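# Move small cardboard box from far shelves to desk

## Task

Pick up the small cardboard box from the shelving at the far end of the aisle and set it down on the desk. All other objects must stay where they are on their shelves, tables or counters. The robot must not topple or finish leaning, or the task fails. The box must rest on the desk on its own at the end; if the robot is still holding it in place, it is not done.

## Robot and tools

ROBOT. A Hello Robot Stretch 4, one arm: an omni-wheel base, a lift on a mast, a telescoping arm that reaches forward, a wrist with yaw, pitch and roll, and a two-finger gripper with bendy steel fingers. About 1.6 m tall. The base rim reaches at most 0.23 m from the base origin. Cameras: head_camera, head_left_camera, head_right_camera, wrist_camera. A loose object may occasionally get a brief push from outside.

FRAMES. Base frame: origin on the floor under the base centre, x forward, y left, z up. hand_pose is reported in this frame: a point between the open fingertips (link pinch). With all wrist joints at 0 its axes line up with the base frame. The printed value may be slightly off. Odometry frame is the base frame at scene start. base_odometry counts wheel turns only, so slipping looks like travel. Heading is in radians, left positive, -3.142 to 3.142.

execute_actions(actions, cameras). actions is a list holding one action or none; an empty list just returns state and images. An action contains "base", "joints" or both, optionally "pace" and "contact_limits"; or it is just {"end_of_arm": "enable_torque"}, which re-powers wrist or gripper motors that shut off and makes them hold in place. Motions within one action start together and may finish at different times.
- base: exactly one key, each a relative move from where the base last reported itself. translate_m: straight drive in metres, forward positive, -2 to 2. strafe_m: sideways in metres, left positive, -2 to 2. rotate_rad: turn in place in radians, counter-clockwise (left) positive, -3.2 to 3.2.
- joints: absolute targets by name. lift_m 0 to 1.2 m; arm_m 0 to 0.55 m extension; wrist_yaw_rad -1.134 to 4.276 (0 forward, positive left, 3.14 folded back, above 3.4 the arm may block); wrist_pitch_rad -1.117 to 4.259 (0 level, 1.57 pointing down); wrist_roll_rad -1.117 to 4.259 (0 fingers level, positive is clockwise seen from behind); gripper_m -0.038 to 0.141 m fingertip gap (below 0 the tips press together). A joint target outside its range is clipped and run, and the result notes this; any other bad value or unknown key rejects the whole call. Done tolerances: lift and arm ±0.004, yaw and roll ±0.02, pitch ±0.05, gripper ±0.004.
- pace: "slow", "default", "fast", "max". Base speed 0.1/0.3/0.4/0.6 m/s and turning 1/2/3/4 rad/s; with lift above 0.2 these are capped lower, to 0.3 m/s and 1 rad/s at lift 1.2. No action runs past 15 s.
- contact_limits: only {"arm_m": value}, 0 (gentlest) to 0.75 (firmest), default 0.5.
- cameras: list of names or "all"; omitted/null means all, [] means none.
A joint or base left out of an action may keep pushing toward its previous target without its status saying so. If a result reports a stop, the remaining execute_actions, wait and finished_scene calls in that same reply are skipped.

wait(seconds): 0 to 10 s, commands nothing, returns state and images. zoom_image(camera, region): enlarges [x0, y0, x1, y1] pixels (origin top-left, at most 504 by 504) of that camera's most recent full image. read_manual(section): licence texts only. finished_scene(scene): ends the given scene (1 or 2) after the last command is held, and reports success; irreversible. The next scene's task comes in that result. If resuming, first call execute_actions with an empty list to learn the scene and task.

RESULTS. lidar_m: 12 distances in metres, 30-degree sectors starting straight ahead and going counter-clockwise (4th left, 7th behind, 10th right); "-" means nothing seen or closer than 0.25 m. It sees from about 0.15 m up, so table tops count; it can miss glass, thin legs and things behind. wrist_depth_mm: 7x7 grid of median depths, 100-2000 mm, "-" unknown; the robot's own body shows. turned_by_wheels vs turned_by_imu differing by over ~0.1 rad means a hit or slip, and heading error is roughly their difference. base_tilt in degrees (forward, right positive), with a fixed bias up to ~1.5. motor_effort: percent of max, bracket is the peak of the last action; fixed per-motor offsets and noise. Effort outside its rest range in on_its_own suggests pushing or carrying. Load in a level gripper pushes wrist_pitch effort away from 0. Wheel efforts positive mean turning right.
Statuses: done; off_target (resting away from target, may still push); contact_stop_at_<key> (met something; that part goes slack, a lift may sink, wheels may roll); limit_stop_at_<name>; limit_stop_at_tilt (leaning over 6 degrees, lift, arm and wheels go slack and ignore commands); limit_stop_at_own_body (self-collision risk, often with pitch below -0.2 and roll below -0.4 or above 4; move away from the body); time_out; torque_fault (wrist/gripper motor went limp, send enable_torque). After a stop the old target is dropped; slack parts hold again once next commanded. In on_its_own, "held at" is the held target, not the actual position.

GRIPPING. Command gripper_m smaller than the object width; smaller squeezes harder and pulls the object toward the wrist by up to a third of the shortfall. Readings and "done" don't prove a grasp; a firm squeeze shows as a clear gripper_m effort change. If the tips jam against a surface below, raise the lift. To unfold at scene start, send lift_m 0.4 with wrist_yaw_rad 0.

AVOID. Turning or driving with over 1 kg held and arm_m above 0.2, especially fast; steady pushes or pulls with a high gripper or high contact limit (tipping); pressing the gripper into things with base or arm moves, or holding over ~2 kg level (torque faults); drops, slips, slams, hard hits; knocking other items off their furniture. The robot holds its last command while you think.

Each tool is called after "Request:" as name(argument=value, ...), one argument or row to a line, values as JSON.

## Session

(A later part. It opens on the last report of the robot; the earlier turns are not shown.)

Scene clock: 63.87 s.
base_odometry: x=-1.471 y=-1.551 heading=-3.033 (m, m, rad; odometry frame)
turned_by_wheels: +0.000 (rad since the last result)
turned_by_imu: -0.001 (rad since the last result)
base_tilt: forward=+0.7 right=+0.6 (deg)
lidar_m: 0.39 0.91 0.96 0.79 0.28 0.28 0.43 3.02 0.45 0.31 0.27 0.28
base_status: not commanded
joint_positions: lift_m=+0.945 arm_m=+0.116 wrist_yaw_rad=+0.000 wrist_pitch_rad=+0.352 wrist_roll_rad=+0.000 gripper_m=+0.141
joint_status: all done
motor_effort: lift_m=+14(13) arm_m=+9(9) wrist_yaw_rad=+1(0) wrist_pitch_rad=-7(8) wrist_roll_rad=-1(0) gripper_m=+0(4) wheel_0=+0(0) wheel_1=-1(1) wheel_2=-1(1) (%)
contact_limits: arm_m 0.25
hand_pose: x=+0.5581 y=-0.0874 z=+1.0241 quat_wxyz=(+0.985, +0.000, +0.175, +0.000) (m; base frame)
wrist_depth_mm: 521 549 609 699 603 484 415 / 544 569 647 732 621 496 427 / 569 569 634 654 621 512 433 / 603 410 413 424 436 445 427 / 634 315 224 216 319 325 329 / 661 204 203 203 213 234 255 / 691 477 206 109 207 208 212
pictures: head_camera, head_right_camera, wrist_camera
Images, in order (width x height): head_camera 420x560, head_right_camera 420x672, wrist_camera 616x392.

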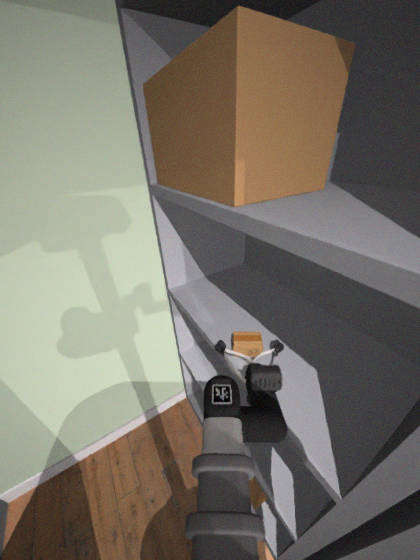

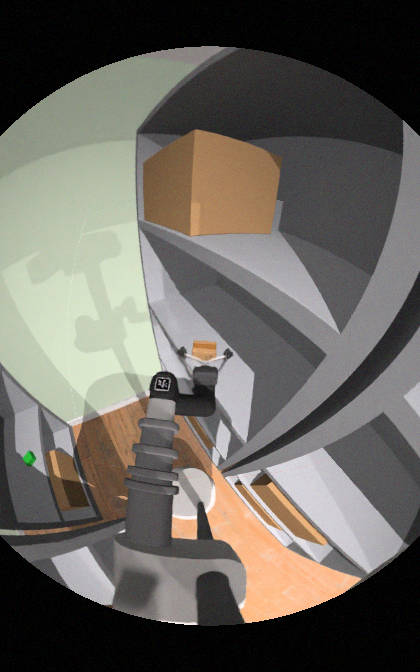

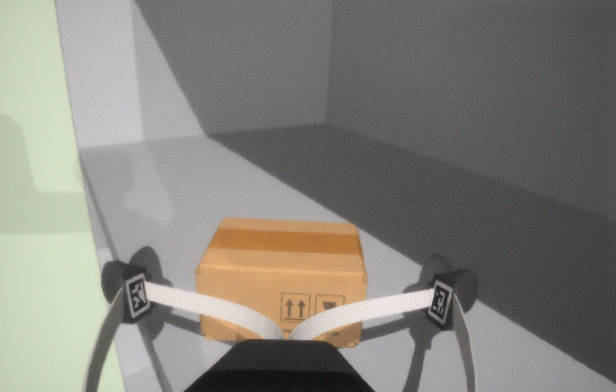

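Request:
execute_actions(
  actions=[
    {"joints": {"gripper_m": 0.045}},
  ],
  cameras=["head_camera", "wrist_camera"],
)

Scene clock: 66.27 s.
base_odometry: x=-1.471 y=-1.551 heading=-3.033 (m, m, rad; odometry frame)
turned_by_wheels: +0.000 (rad since the last result)
turned_by_imu: -0.001 (rad since the last result)
base_tilt: forward=+0.7 right=+0.5 (deg)
lidar_m: 0.39 0.92 0.96 0.78 0.28 0.30 0.42 3.01 0.45 0.31 0.28 0.30
base_status: not commanded
joint_positions: lift_m=+0.945 arm_m=+0.116 wrist_yaw_rad=+0.000 wrist_pitch_rad=+0.353 wrist_roll_rad=+0.000 gripper_m=+0.046
joint_status: all done
motor_effort: lift_m=+14(14) arm_m=+9(9) wrist_yaw_rad=+1(1) wrist_pitch_rad=-10(11) wrist_roll_rad=+0(1) gripper_m=-25(26) wheel_0=+0(0) wheel_1=-1(1) wheel_2=+0(1) (%)
hand_pose: x=+0.5580 y=-0.0874 z=+1.0238 quat_wxyz=(+0.984, +0.000, +0.176, +0.000) (m; base frame)
wrist_depth_mm: 517 549 621 691 609 484 415 / 544 569 654 732 615 496 430 / 569 569 627 654 609 512 433 / 609 404 410 421 433 445 427 / 634 317 213 206 303 324 329 / 661 179 189 192 187 253 254 / 676 715 199 109 206 207 211
pictures: head_camera, wrist_camera
Images, in order (width x height): head_camera 420x560, wrist_camera 616x392.

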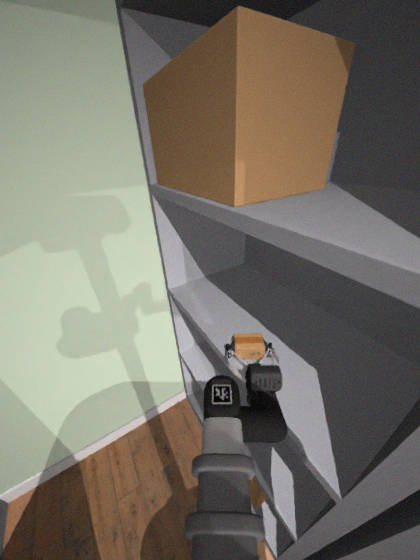

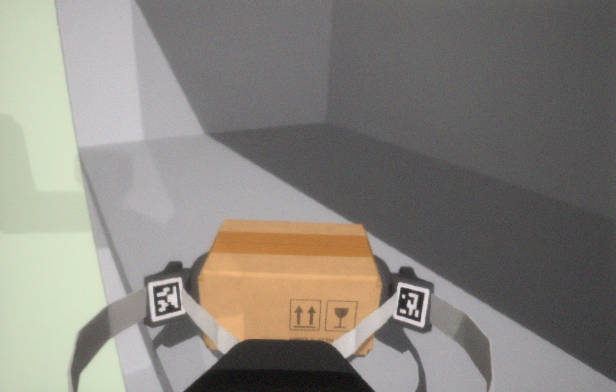

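Request:
execute_actions(
  actions=[
    {"joints": {"lift_m": 0.99, "arm_m": 0.0}},
  ],
  cameras=["wrist_camera"],
)

Scene clock: 69.33 s.
base_odometry: x=-1.471 y=-1.551 heading=-3.033 (m, m, rad; odometry frame)
turned_by_wheels: +0.000 (rad since the last result)
turned_by_imu: -0.001 (rad since the last result)
base_tilt: forward=+0.6 right=+0.5 (deg)
lidar_m: 0.38 0.92 0.96 0.80 0.28 0.30 0.43 3.03 0.45 0.30 0.27 0.29
base_status: not commanded
joint_positions: lift_m=+0.990 arm_m=+0.002 wrist_yaw_rad=+0.000 wrist_pitch_rad=+0.353 wrist_roll_rad=+0.000 gripper_m=+0.046
joint_status: all done
motor_effort: lift_m=+23(23) arm_m=-9(10) wrist_yaw_rad=+1(1) wrist_pitch_rad=-10(10) wrist_roll_rad=-1(0) gripper_m=-24(27) wheel_0=+0(0) wheel_1=-1(1) wheel_2=+0(0) (%)
hand_pose: x=+0.4432 y=-0.0874 z=+1.0680 quat_wxyz=(+0.984, +0.000, +0.176, +0.000) (m; base frame)
wrist_depth_mm: 609 634 707 798 683 549 473 / 634 668 759 831 707 564 473 / 661 699 741 842 715 574 488 / 691 715 530 544 559 554 500 / 715 778 213 206 392 415 424 / 750 179 189 192 187 324 325 / 778 866 831 109 264 265 277
pictures: wrist_camera
Images, in order (width x height): wrist_camera 616x392.

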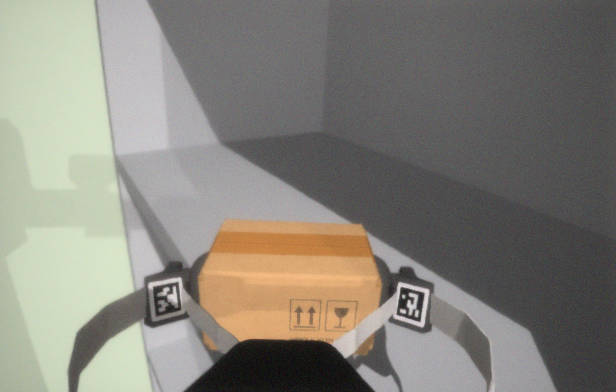

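The box is held. I'll rotate back to line up with the aisle.

Request:
execute_actions(
  actions=[
    {"base": {"rotate_rad": 0.576}},
  ],
  cameras=["head_camera", "wrist_camera"],
)

Scene clock: 71.03 s.
base_odometry: x=-1.471 y=-1.551 heading=-2.457 (m, m, rad; odometry frame)
turned_by_wheels: +0.576 (rad since the last result)
turned_by_imu: +0.572 (rad since the last result)
base_tilt: forward=+0.6 right=+0.5 (deg)
lidar_m: 0.92 0.97 0.77 0.29 0.31 0.43 - 0.45 0.31 0.26 0.30 0.41
base_status: done
joint_positions: lift_m=+0.990 arm_m=+0.002 wrist_yaw_rad=+0.000 wrist_pitch_rad=+0.353 wrist_roll_rad=+0.000 gripper_m=+0.046
joint_status: not commanded
motor_effort: lift_m=+23(23) arm_m=-9(9) wrist_yaw_rad=+0(0) wrist_pitch_rad=-10(10) wrist_roll_rad=-2(1) gripper_m=-28(26) wheel_0=+0(3) wheel_1=-1(10) wheel_2=+1(3) (%)
hand_pose: x=+0.4432 y=-0.0874 z=+1.0680 quat_wxyz=(+0.984, +0.000, +0.176, +0.000) (m; base frame)
wrist_depth_mm: 634 634 634 640 640 591 597 / 668 661 668 676 668 621 627 / 699 699 699 715 707 661 661 / 741 741 750 750 732 569 591 / 798 798 213 206 741 459 421 / 854 178 190 192 187 778 327 / 891 917 904 109 842 831 298
pictures: head_camera, wrist_camera
Images, in order (width x height): head_camera 420x560, wrist_camera 616x392.

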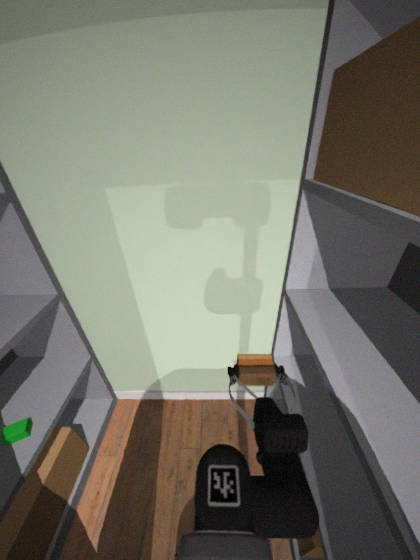

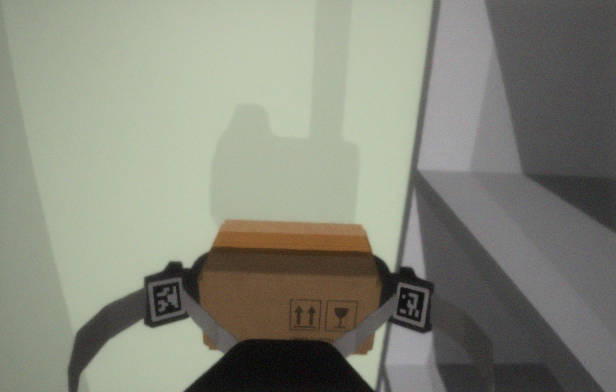

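Request:
execute_actions(
  actions=[
    {"base": {"translate_m": -0.6}, "pace": "fast"},
  ],
  cameras=["head_camera"],
)

Scene clock: 74.37 s.
base_odometry: x=-1.006 y=-1.172 heading=-2.457 (m, m, rad; odometry frame)
turned_by_wheels: +0.000 (rad since the last result)
turned_by_imu: +0.001 (rad since the last result)
base_tilt: forward=+0.7 right=+0.5 (deg)
lidar_m: 1.18 0.42 0.28 0.27 0.30 0.42 2.91 0.44 0.31 0.28 0.30 0.41
base_status: done
joint_positions: lift_m=+0.990 arm_m=+0.002 wrist_yaw_rad=+0.000 wrist_pitch_rad=+0.353 wrist_roll_rad=+0.000 gripper_m=+0.046
joint_status: not commanded
motor_effort: lift_m=+23(23) arm_m=-9(10) wrist_yaw_rad=+1(0) wrist_pitch_rad=-10(10) wrist_roll_rad=-1(1) gripper_m=-25(26) wheel_0=+1(2) wheel_1=+0(5) wheel_2=+1(10) (%)
hand_pose: x=+0.4432 y=-0.0874 z=+1.0680 quat_wxyz=(+0.984, +0.000, +0.176, +0.000) (m; base frame)
wrist_depth_mm: 1182 1160 1182 1205 1160 1160 320 / 1229 1229 1255 1255 1205 1205 319 / 1255 1308 1308 1308 1138 809 322 / 1336 1366 1397 1366 1336 439 334 / 1397 1499 213 206 1281 433 351 / 1499 179 190 191 187 397 330 / 1336 1430 1499 109 904 404 304
pictures: head_camera
Images, in order (width x height): head_camera 420x560.

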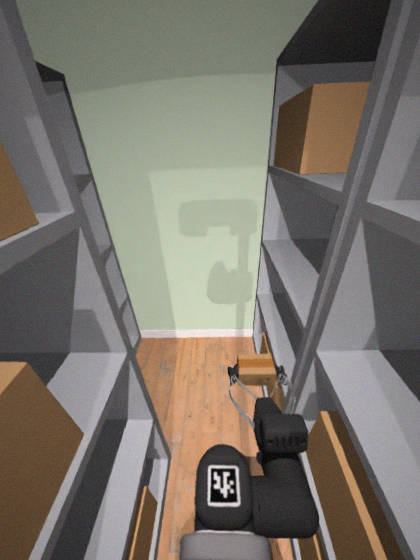

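Request:
execute_actions(
  actions=[
    {"base": {"translate_m": -1.78}, "pace": "fast"},
  ],
  cameras=["head_left_camera"],
)

Scene clock: 81.20 s.
base_odometry: x=+0.373 y=-0.047 heading=-2.457 (m, m, rad; odometry frame)
turned_by_wheels: +0.000 (rad since the last result)
turned_by_imu: +0.005 (rad since the last result)
base_tilt: forward=+0.6 right=+0.5 (deg)
lidar_m: 1.47 1.48 1.93 1.81 0.89 0.63 0.61 0.66 0.93 1.84 1.95 1.48
base_status: done
joint_positions: lift_m=+0.990 arm_m=+0.002 wrist_yaw_rad=+0.000 wrist_pitch_rad=+0.353 wrist_roll_rad=+0.000 gripper_m=+0.046
joint_status: not commanded
motor_effort: lift_m=+22(22) arm_m=-9(9) wrist_yaw_rad=+1(1) wrist_pitch_rad=-9(11) wrist_roll_rad=-2(0) gripper_m=-23(27) wheel_0=+1(6) wheel_1=+0(6) wheel_2=-1(7) (%)
hand_pose: x=+0.4432 y=-0.0874 z=+1.0680 quat_wxyz=(+0.984, +0.000, +0.176, +0.000) (m; base frame)
wrist_depth_mm: 1098 1118 1983 - 1118 1098 - / 1138 1138 - - 1182 1160 - / 1229 1229 - - 1229 1205 - / - 1308 - - 1281 1336 - / - 1397 213 206 1336 - - / 1708 178 190 192 187 1756 1863 / 1430 1499 1499 109 1499 1499 1661
pictures: head_left_camera
Images, in order (width x height): head_left_camera 420x672.

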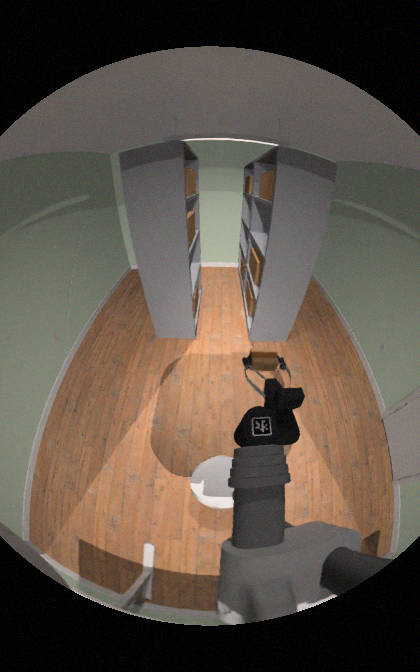

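Request:
execute_actions(
  actions=[
    {"base": {"rotate_rad": -3.1}},
  ],
  cameras=["head_camera", "wrist_camera"],
)

Scene clock: 84.67 s.
base_odometry: x=+0.373 y=-0.047 heading=+0.726 (m, m, rad; odometry frame)
turned_by_wheels: -3.100 (rad since the last result)
turned_by_imu: -3.082 (rad since the last result)
base_tilt: forward=+0.5 right=+0.5 (deg)
lidar_m: 0.60 0.66 0.96 1.83 1.97 1.47 1.46 1.50 1.93 1.85 0.84 0.65
base_status: done
joint_positions: lift_m=+0.990 arm_m=+0.002 wrist_yaw_rad=+0.000 wrist_pitch_rad=+0.353 wrist_roll_rad=+0.000 gripper_m=+0.046
joint_status: not commanded
motor_effort: lift_m=+22(22) arm_m=-9(9) wrist_yaw_rad=+1(0) wrist_pitch_rad=-9(12) wrist_roll_rad=-2(0) gripper_m=-28(28) wheel_0=+1(3) wheel_1=+0(5) wheel_2=+1(4) (%)
hand_pose: x=+0.4432 y=-0.0874 z=+1.0681 quat_wxyz=(+0.984, +0.000, +0.176, +0.000) (m; base frame)
wrist_depth_mm: 1160 1118 1118 1118 1098 1098 1078 / 1182 1182 1182 1160 1138 1138 1118 / 917 931 976 1008 1060 1098 1182 / 603 621 634 654 668 691 707 / 477 466 213 206 469 500 504 / 1537 179 190 192 187 433 1430 / 1098 1499 1499 109 1499 1464 1499
pictures: head_camera, wrist_camera
Images, in order (width x height): head_camera 420x560, wrist_camera 616x392.

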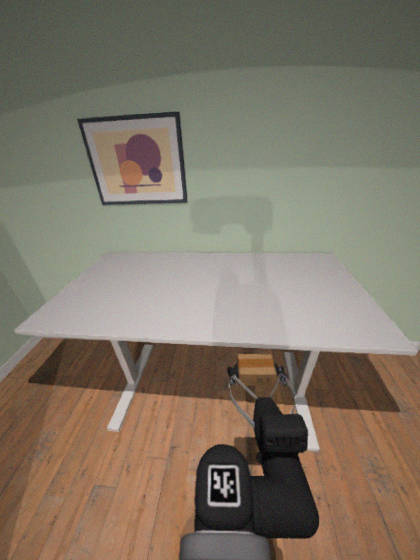

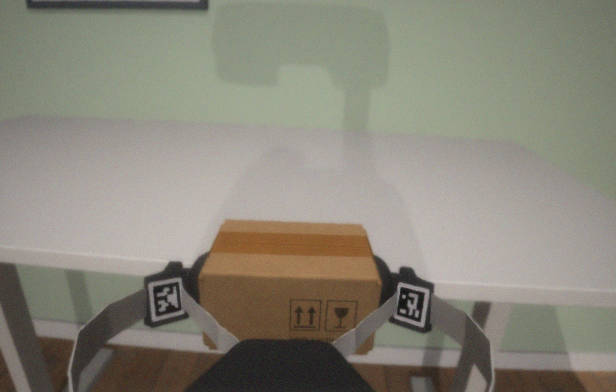

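Request:
execute_actions(
  actions=[
    {"joints": {"lift_m": 0.93, "arm_m": 0.36}},
  ],
  cameras=["head_camera", "wrist_camera"],
)

Scene clock: 87.43 s.
base_odometry: x=+0.373 y=-0.047 heading=+0.726 (m, m, rad; odometry frame)
turned_by_wheels: +0.000 (rad since the last result)
turned_by_imu: -0.001 (rad since the last result)
base_tilt: forward=+0.7 right=+0.5 (deg)
lidar_m: 0.61 0.67 0.96 1.82 1.97 1.48 1.46 1.51 1.94 1.85 0.81 0.64
base_status: not commanded
joint_positions: lift_m=+0.930 arm_m=+0.358 wrist_yaw_rad=+0.000 wrist_pitch_rad=+0.353 wrist_roll_rad=+0.000 gripper_m=+0.046
joint_status: all done
motor_effort: lift_m=+14(20) arm_m=+9(10) wrist_yaw_rad=+1(1) wrist_pitch_rad=-10(9) wrist_roll_rad=-1(1) gripper_m=-28(24) wheel_0=+1(1) wheel_1=+0(0) wheel_2=+1(1) (%)
hand_pose: x=+0.8000 y=-0.0874 z=+1.0087 quat_wxyz=(+0.984, +0.000, +0.176, +0.000) (m; base frame)
wrist_depth_mm: 798 788 778 768 759 768 750 / 831 831 831 820 798 798 788 / 683 699 715 759 831 831 820 / 452 459 477 488 500 517 525 / 336 345 213 206 351 370 377 / 267 179 190 192 187 291 293 / 224 227 229 109 236 238 248
pictures: head_camera, wrist_camera
Images, in order (width x height): head_camera 420x560, wrist_camera 616x392.

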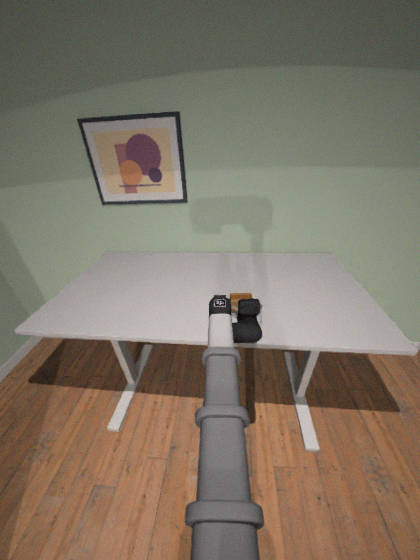

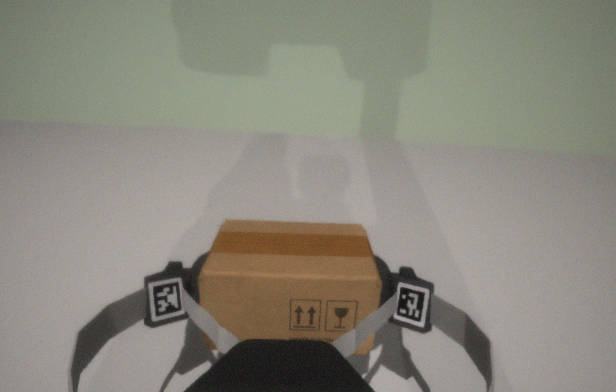

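Request:
execute_actions(
  actions=[
    {"joints": {"lift_m": 0.906}},
  ],
  cameras=["wrist_camera"],
)

Scene clock: 88.80 s.
base_odometry: x=+0.373 y=-0.047 heading=+0.726 (m, m, rad; odometry frame)
turned_by_wheels: +0.000 (rad since the last result)
turned_by_imu: +0.000 (rad since the last result)
base_tilt: forward=+0.6 right=+0.5 (deg)
lidar_m: 0.61 0.67 0.98 1.84 1.97 1.48 1.47 1.53 1.93 1.84 0.81 0.61
base_status: not commanded
joint_positions: lift_m=+0.906 arm_m=+0.358 wrist_yaw_rad=+0.000 wrist_pitch_rad=+0.353 wrist_roll_rad=+0.000 gripper_m=+0.046
joint_status: all done
motor_effort: lift_m=+14(15) arm_m=+9(9) wrist_yaw_rad=+1(1) wrist_pitch_rad=-11(10) wrist_roll_rad=-2(2) gripper_m=-23(29) wheel_0=+1(1) wheel_1=+0(0) wheel_2=+1(1) (%)
hand_pose: x=+0.8000 y=-0.0874 z=+0.9847 quat_wxyz=(+0.984, +0.000, +0.176, +0.000) (m; base frame)
wrist_depth_mm: 798 788 778 768 768 759 750 / 842 831 831 820 809 798 778 / 591 609 634 654 676 723 768 / 392 399 413 421 433 445 455 / 293 298 212 206 304 325 327 / 232 179 190 192 187 255 255 / 194 197 200 109 206 207 211
pictures: wrist_camera
Images, in order (width x height): wrist_camera 616x392.

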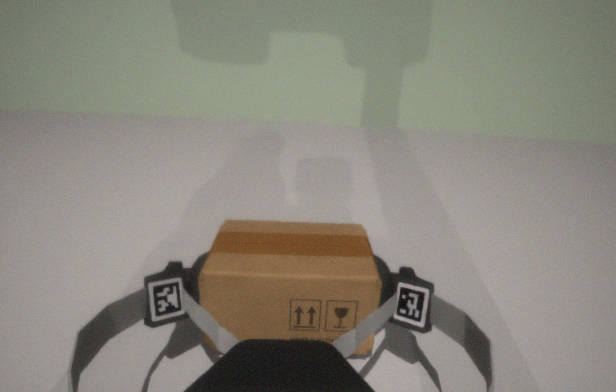

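The depth readings now match the ones from the grasp, so I'll release.

Request:
execute_actions(
  actions=[
    {"joints": {"gripper_m": 0.125}},
  ],
  cameras=["wrist_camera"],
)

Scene clock: 90.67 s.
base_odometry: x=+0.373 y=-0.047 heading=+0.726 (m, m, rad; odometry frame)
turned_by_wheels: +0.000 (rad since the last result)
turned_by_imu: -0.001 (rad since the last result)
base_tilt: forward=+0.7 right=+0.5 (deg)
lidar_m: 0.61 0.68 0.98 1.83 1.98 1.45 1.46 1.52 1.94 1.84 0.82 0.63
base_status: not commanded
joint_positions: lift_m=+0.906 arm_m=+0.358 wrist_yaw_rad=+0.000 wrist_pitch_rad=+0.352 wrist_roll_rad=+0.000 gripper_m=+0.125
joint_status: all done
motor_effort: lift_m=+14(14) arm_m=+9(9) wrist_yaw_rad=+1(0) wrist_pitch_rad=-8(11) wrist_roll_rad=-3(2) gripper_m=-4(26) wheel_0=+1(1) wheel_1=+0(0) wheel_2=+1(1) (%)
hand_pose: x=+0.8001 y=-0.0874 z=+0.9849 quat_wxyz=(+0.985, +0.000, +0.175, +0.000) (m; base frame)
wrist_depth_mm: 798 788 778 788 778 759 750 / 831 831 820 809 798 798 798 / 603 609 634 661 691 723 820 / 397 402 413 427 436 449 459 / 294 298 238 216 319 327 329 / 235 213 202 204 202 244 257 / 200 198 207 109 207 208 213
pictures: wrist_camera
Images, in order (width x height): wrist_camera 616x392.

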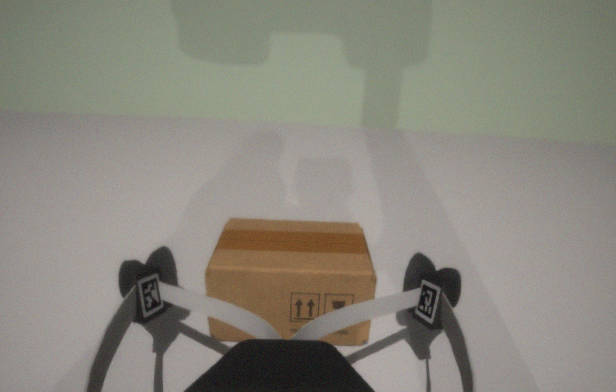

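The box is released. I'll pull the arm back a little so nothing is touching it.

Request:
execute_actions(
  actions=[
    {"joints": {"arm_m": 0.2, "lift_m": 0.93}, "pace": "fast"},
  ],
  cameras=["head_camera", "wrist_camera"],
)

Scene clock: 92.17 s.
base_odometry: x=+0.373 y=-0.047 heading=+0.726 (m, m, rad; odometry frame)
turned_by_wheels: +0.000 (rad since the last result)
turned_by_imu: +0.000 (rad since the last result)
base_tilt: forward=+0.6 right=+0.5 (deg)
lidar_m: 0.63 0.66 0.98 1.83 1.99 1.47 1.46 1.52 1.94 1.85 0.83 0.65
base_status: not commanded
joint_positions: lift_m=+0.930 arm_m=+0.202 wrist_yaw_rad=+0.000 wrist_pitch_rad=+0.352 wrist_roll_rad=+0.000 gripper_m=+0.125
joint_status: all done
motor_effort: lift_m=+22(23) arm_m=-9(10) wrist_yaw_rad=+1(0) wrist_pitch_rad=-7(10) wrist_roll_rad=+0(1) gripper_m=-4(2) wheel_0=+1(1) wheel_1=+0(0) wheel_2=+2(2) (%)
hand_pose: x=+0.6432 y=-0.0875 z=+1.0083 quat_wxyz=(+0.985, +0.000, +0.175, +0.000) (m; base frame)
wrist_depth_mm: 946 931 917 917 904 904 891 / 991 991 976 960 960 946 946 / 691 707 723 768 788 842 891 / 452 466 473 362 504 517 530 / 340 343 353 362 370 375 379 / 268 213 259 285 213 279 296 / 243 237 239 110 238 239 250
pictures: head_camera, wrist_camera
Images, in order (width x height): head_camera 420x560, wrist_camera 616x392.

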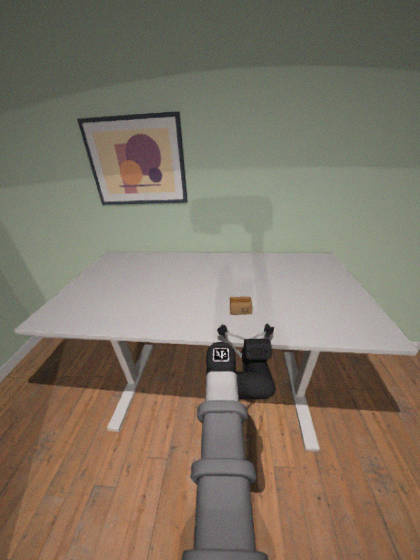

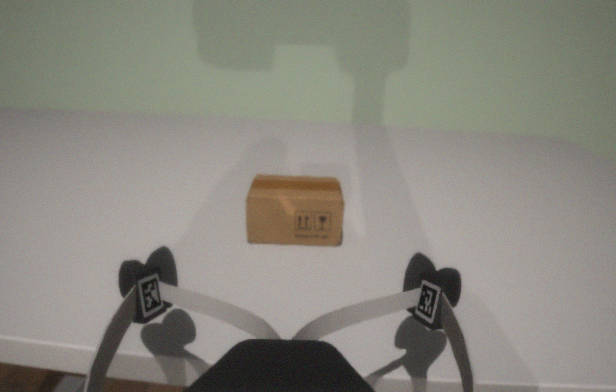

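The box is resting on the desk and the gripper is clear of it.

Request:
finished_scene(
  scene=1,
)

The scene is finished: the task was done.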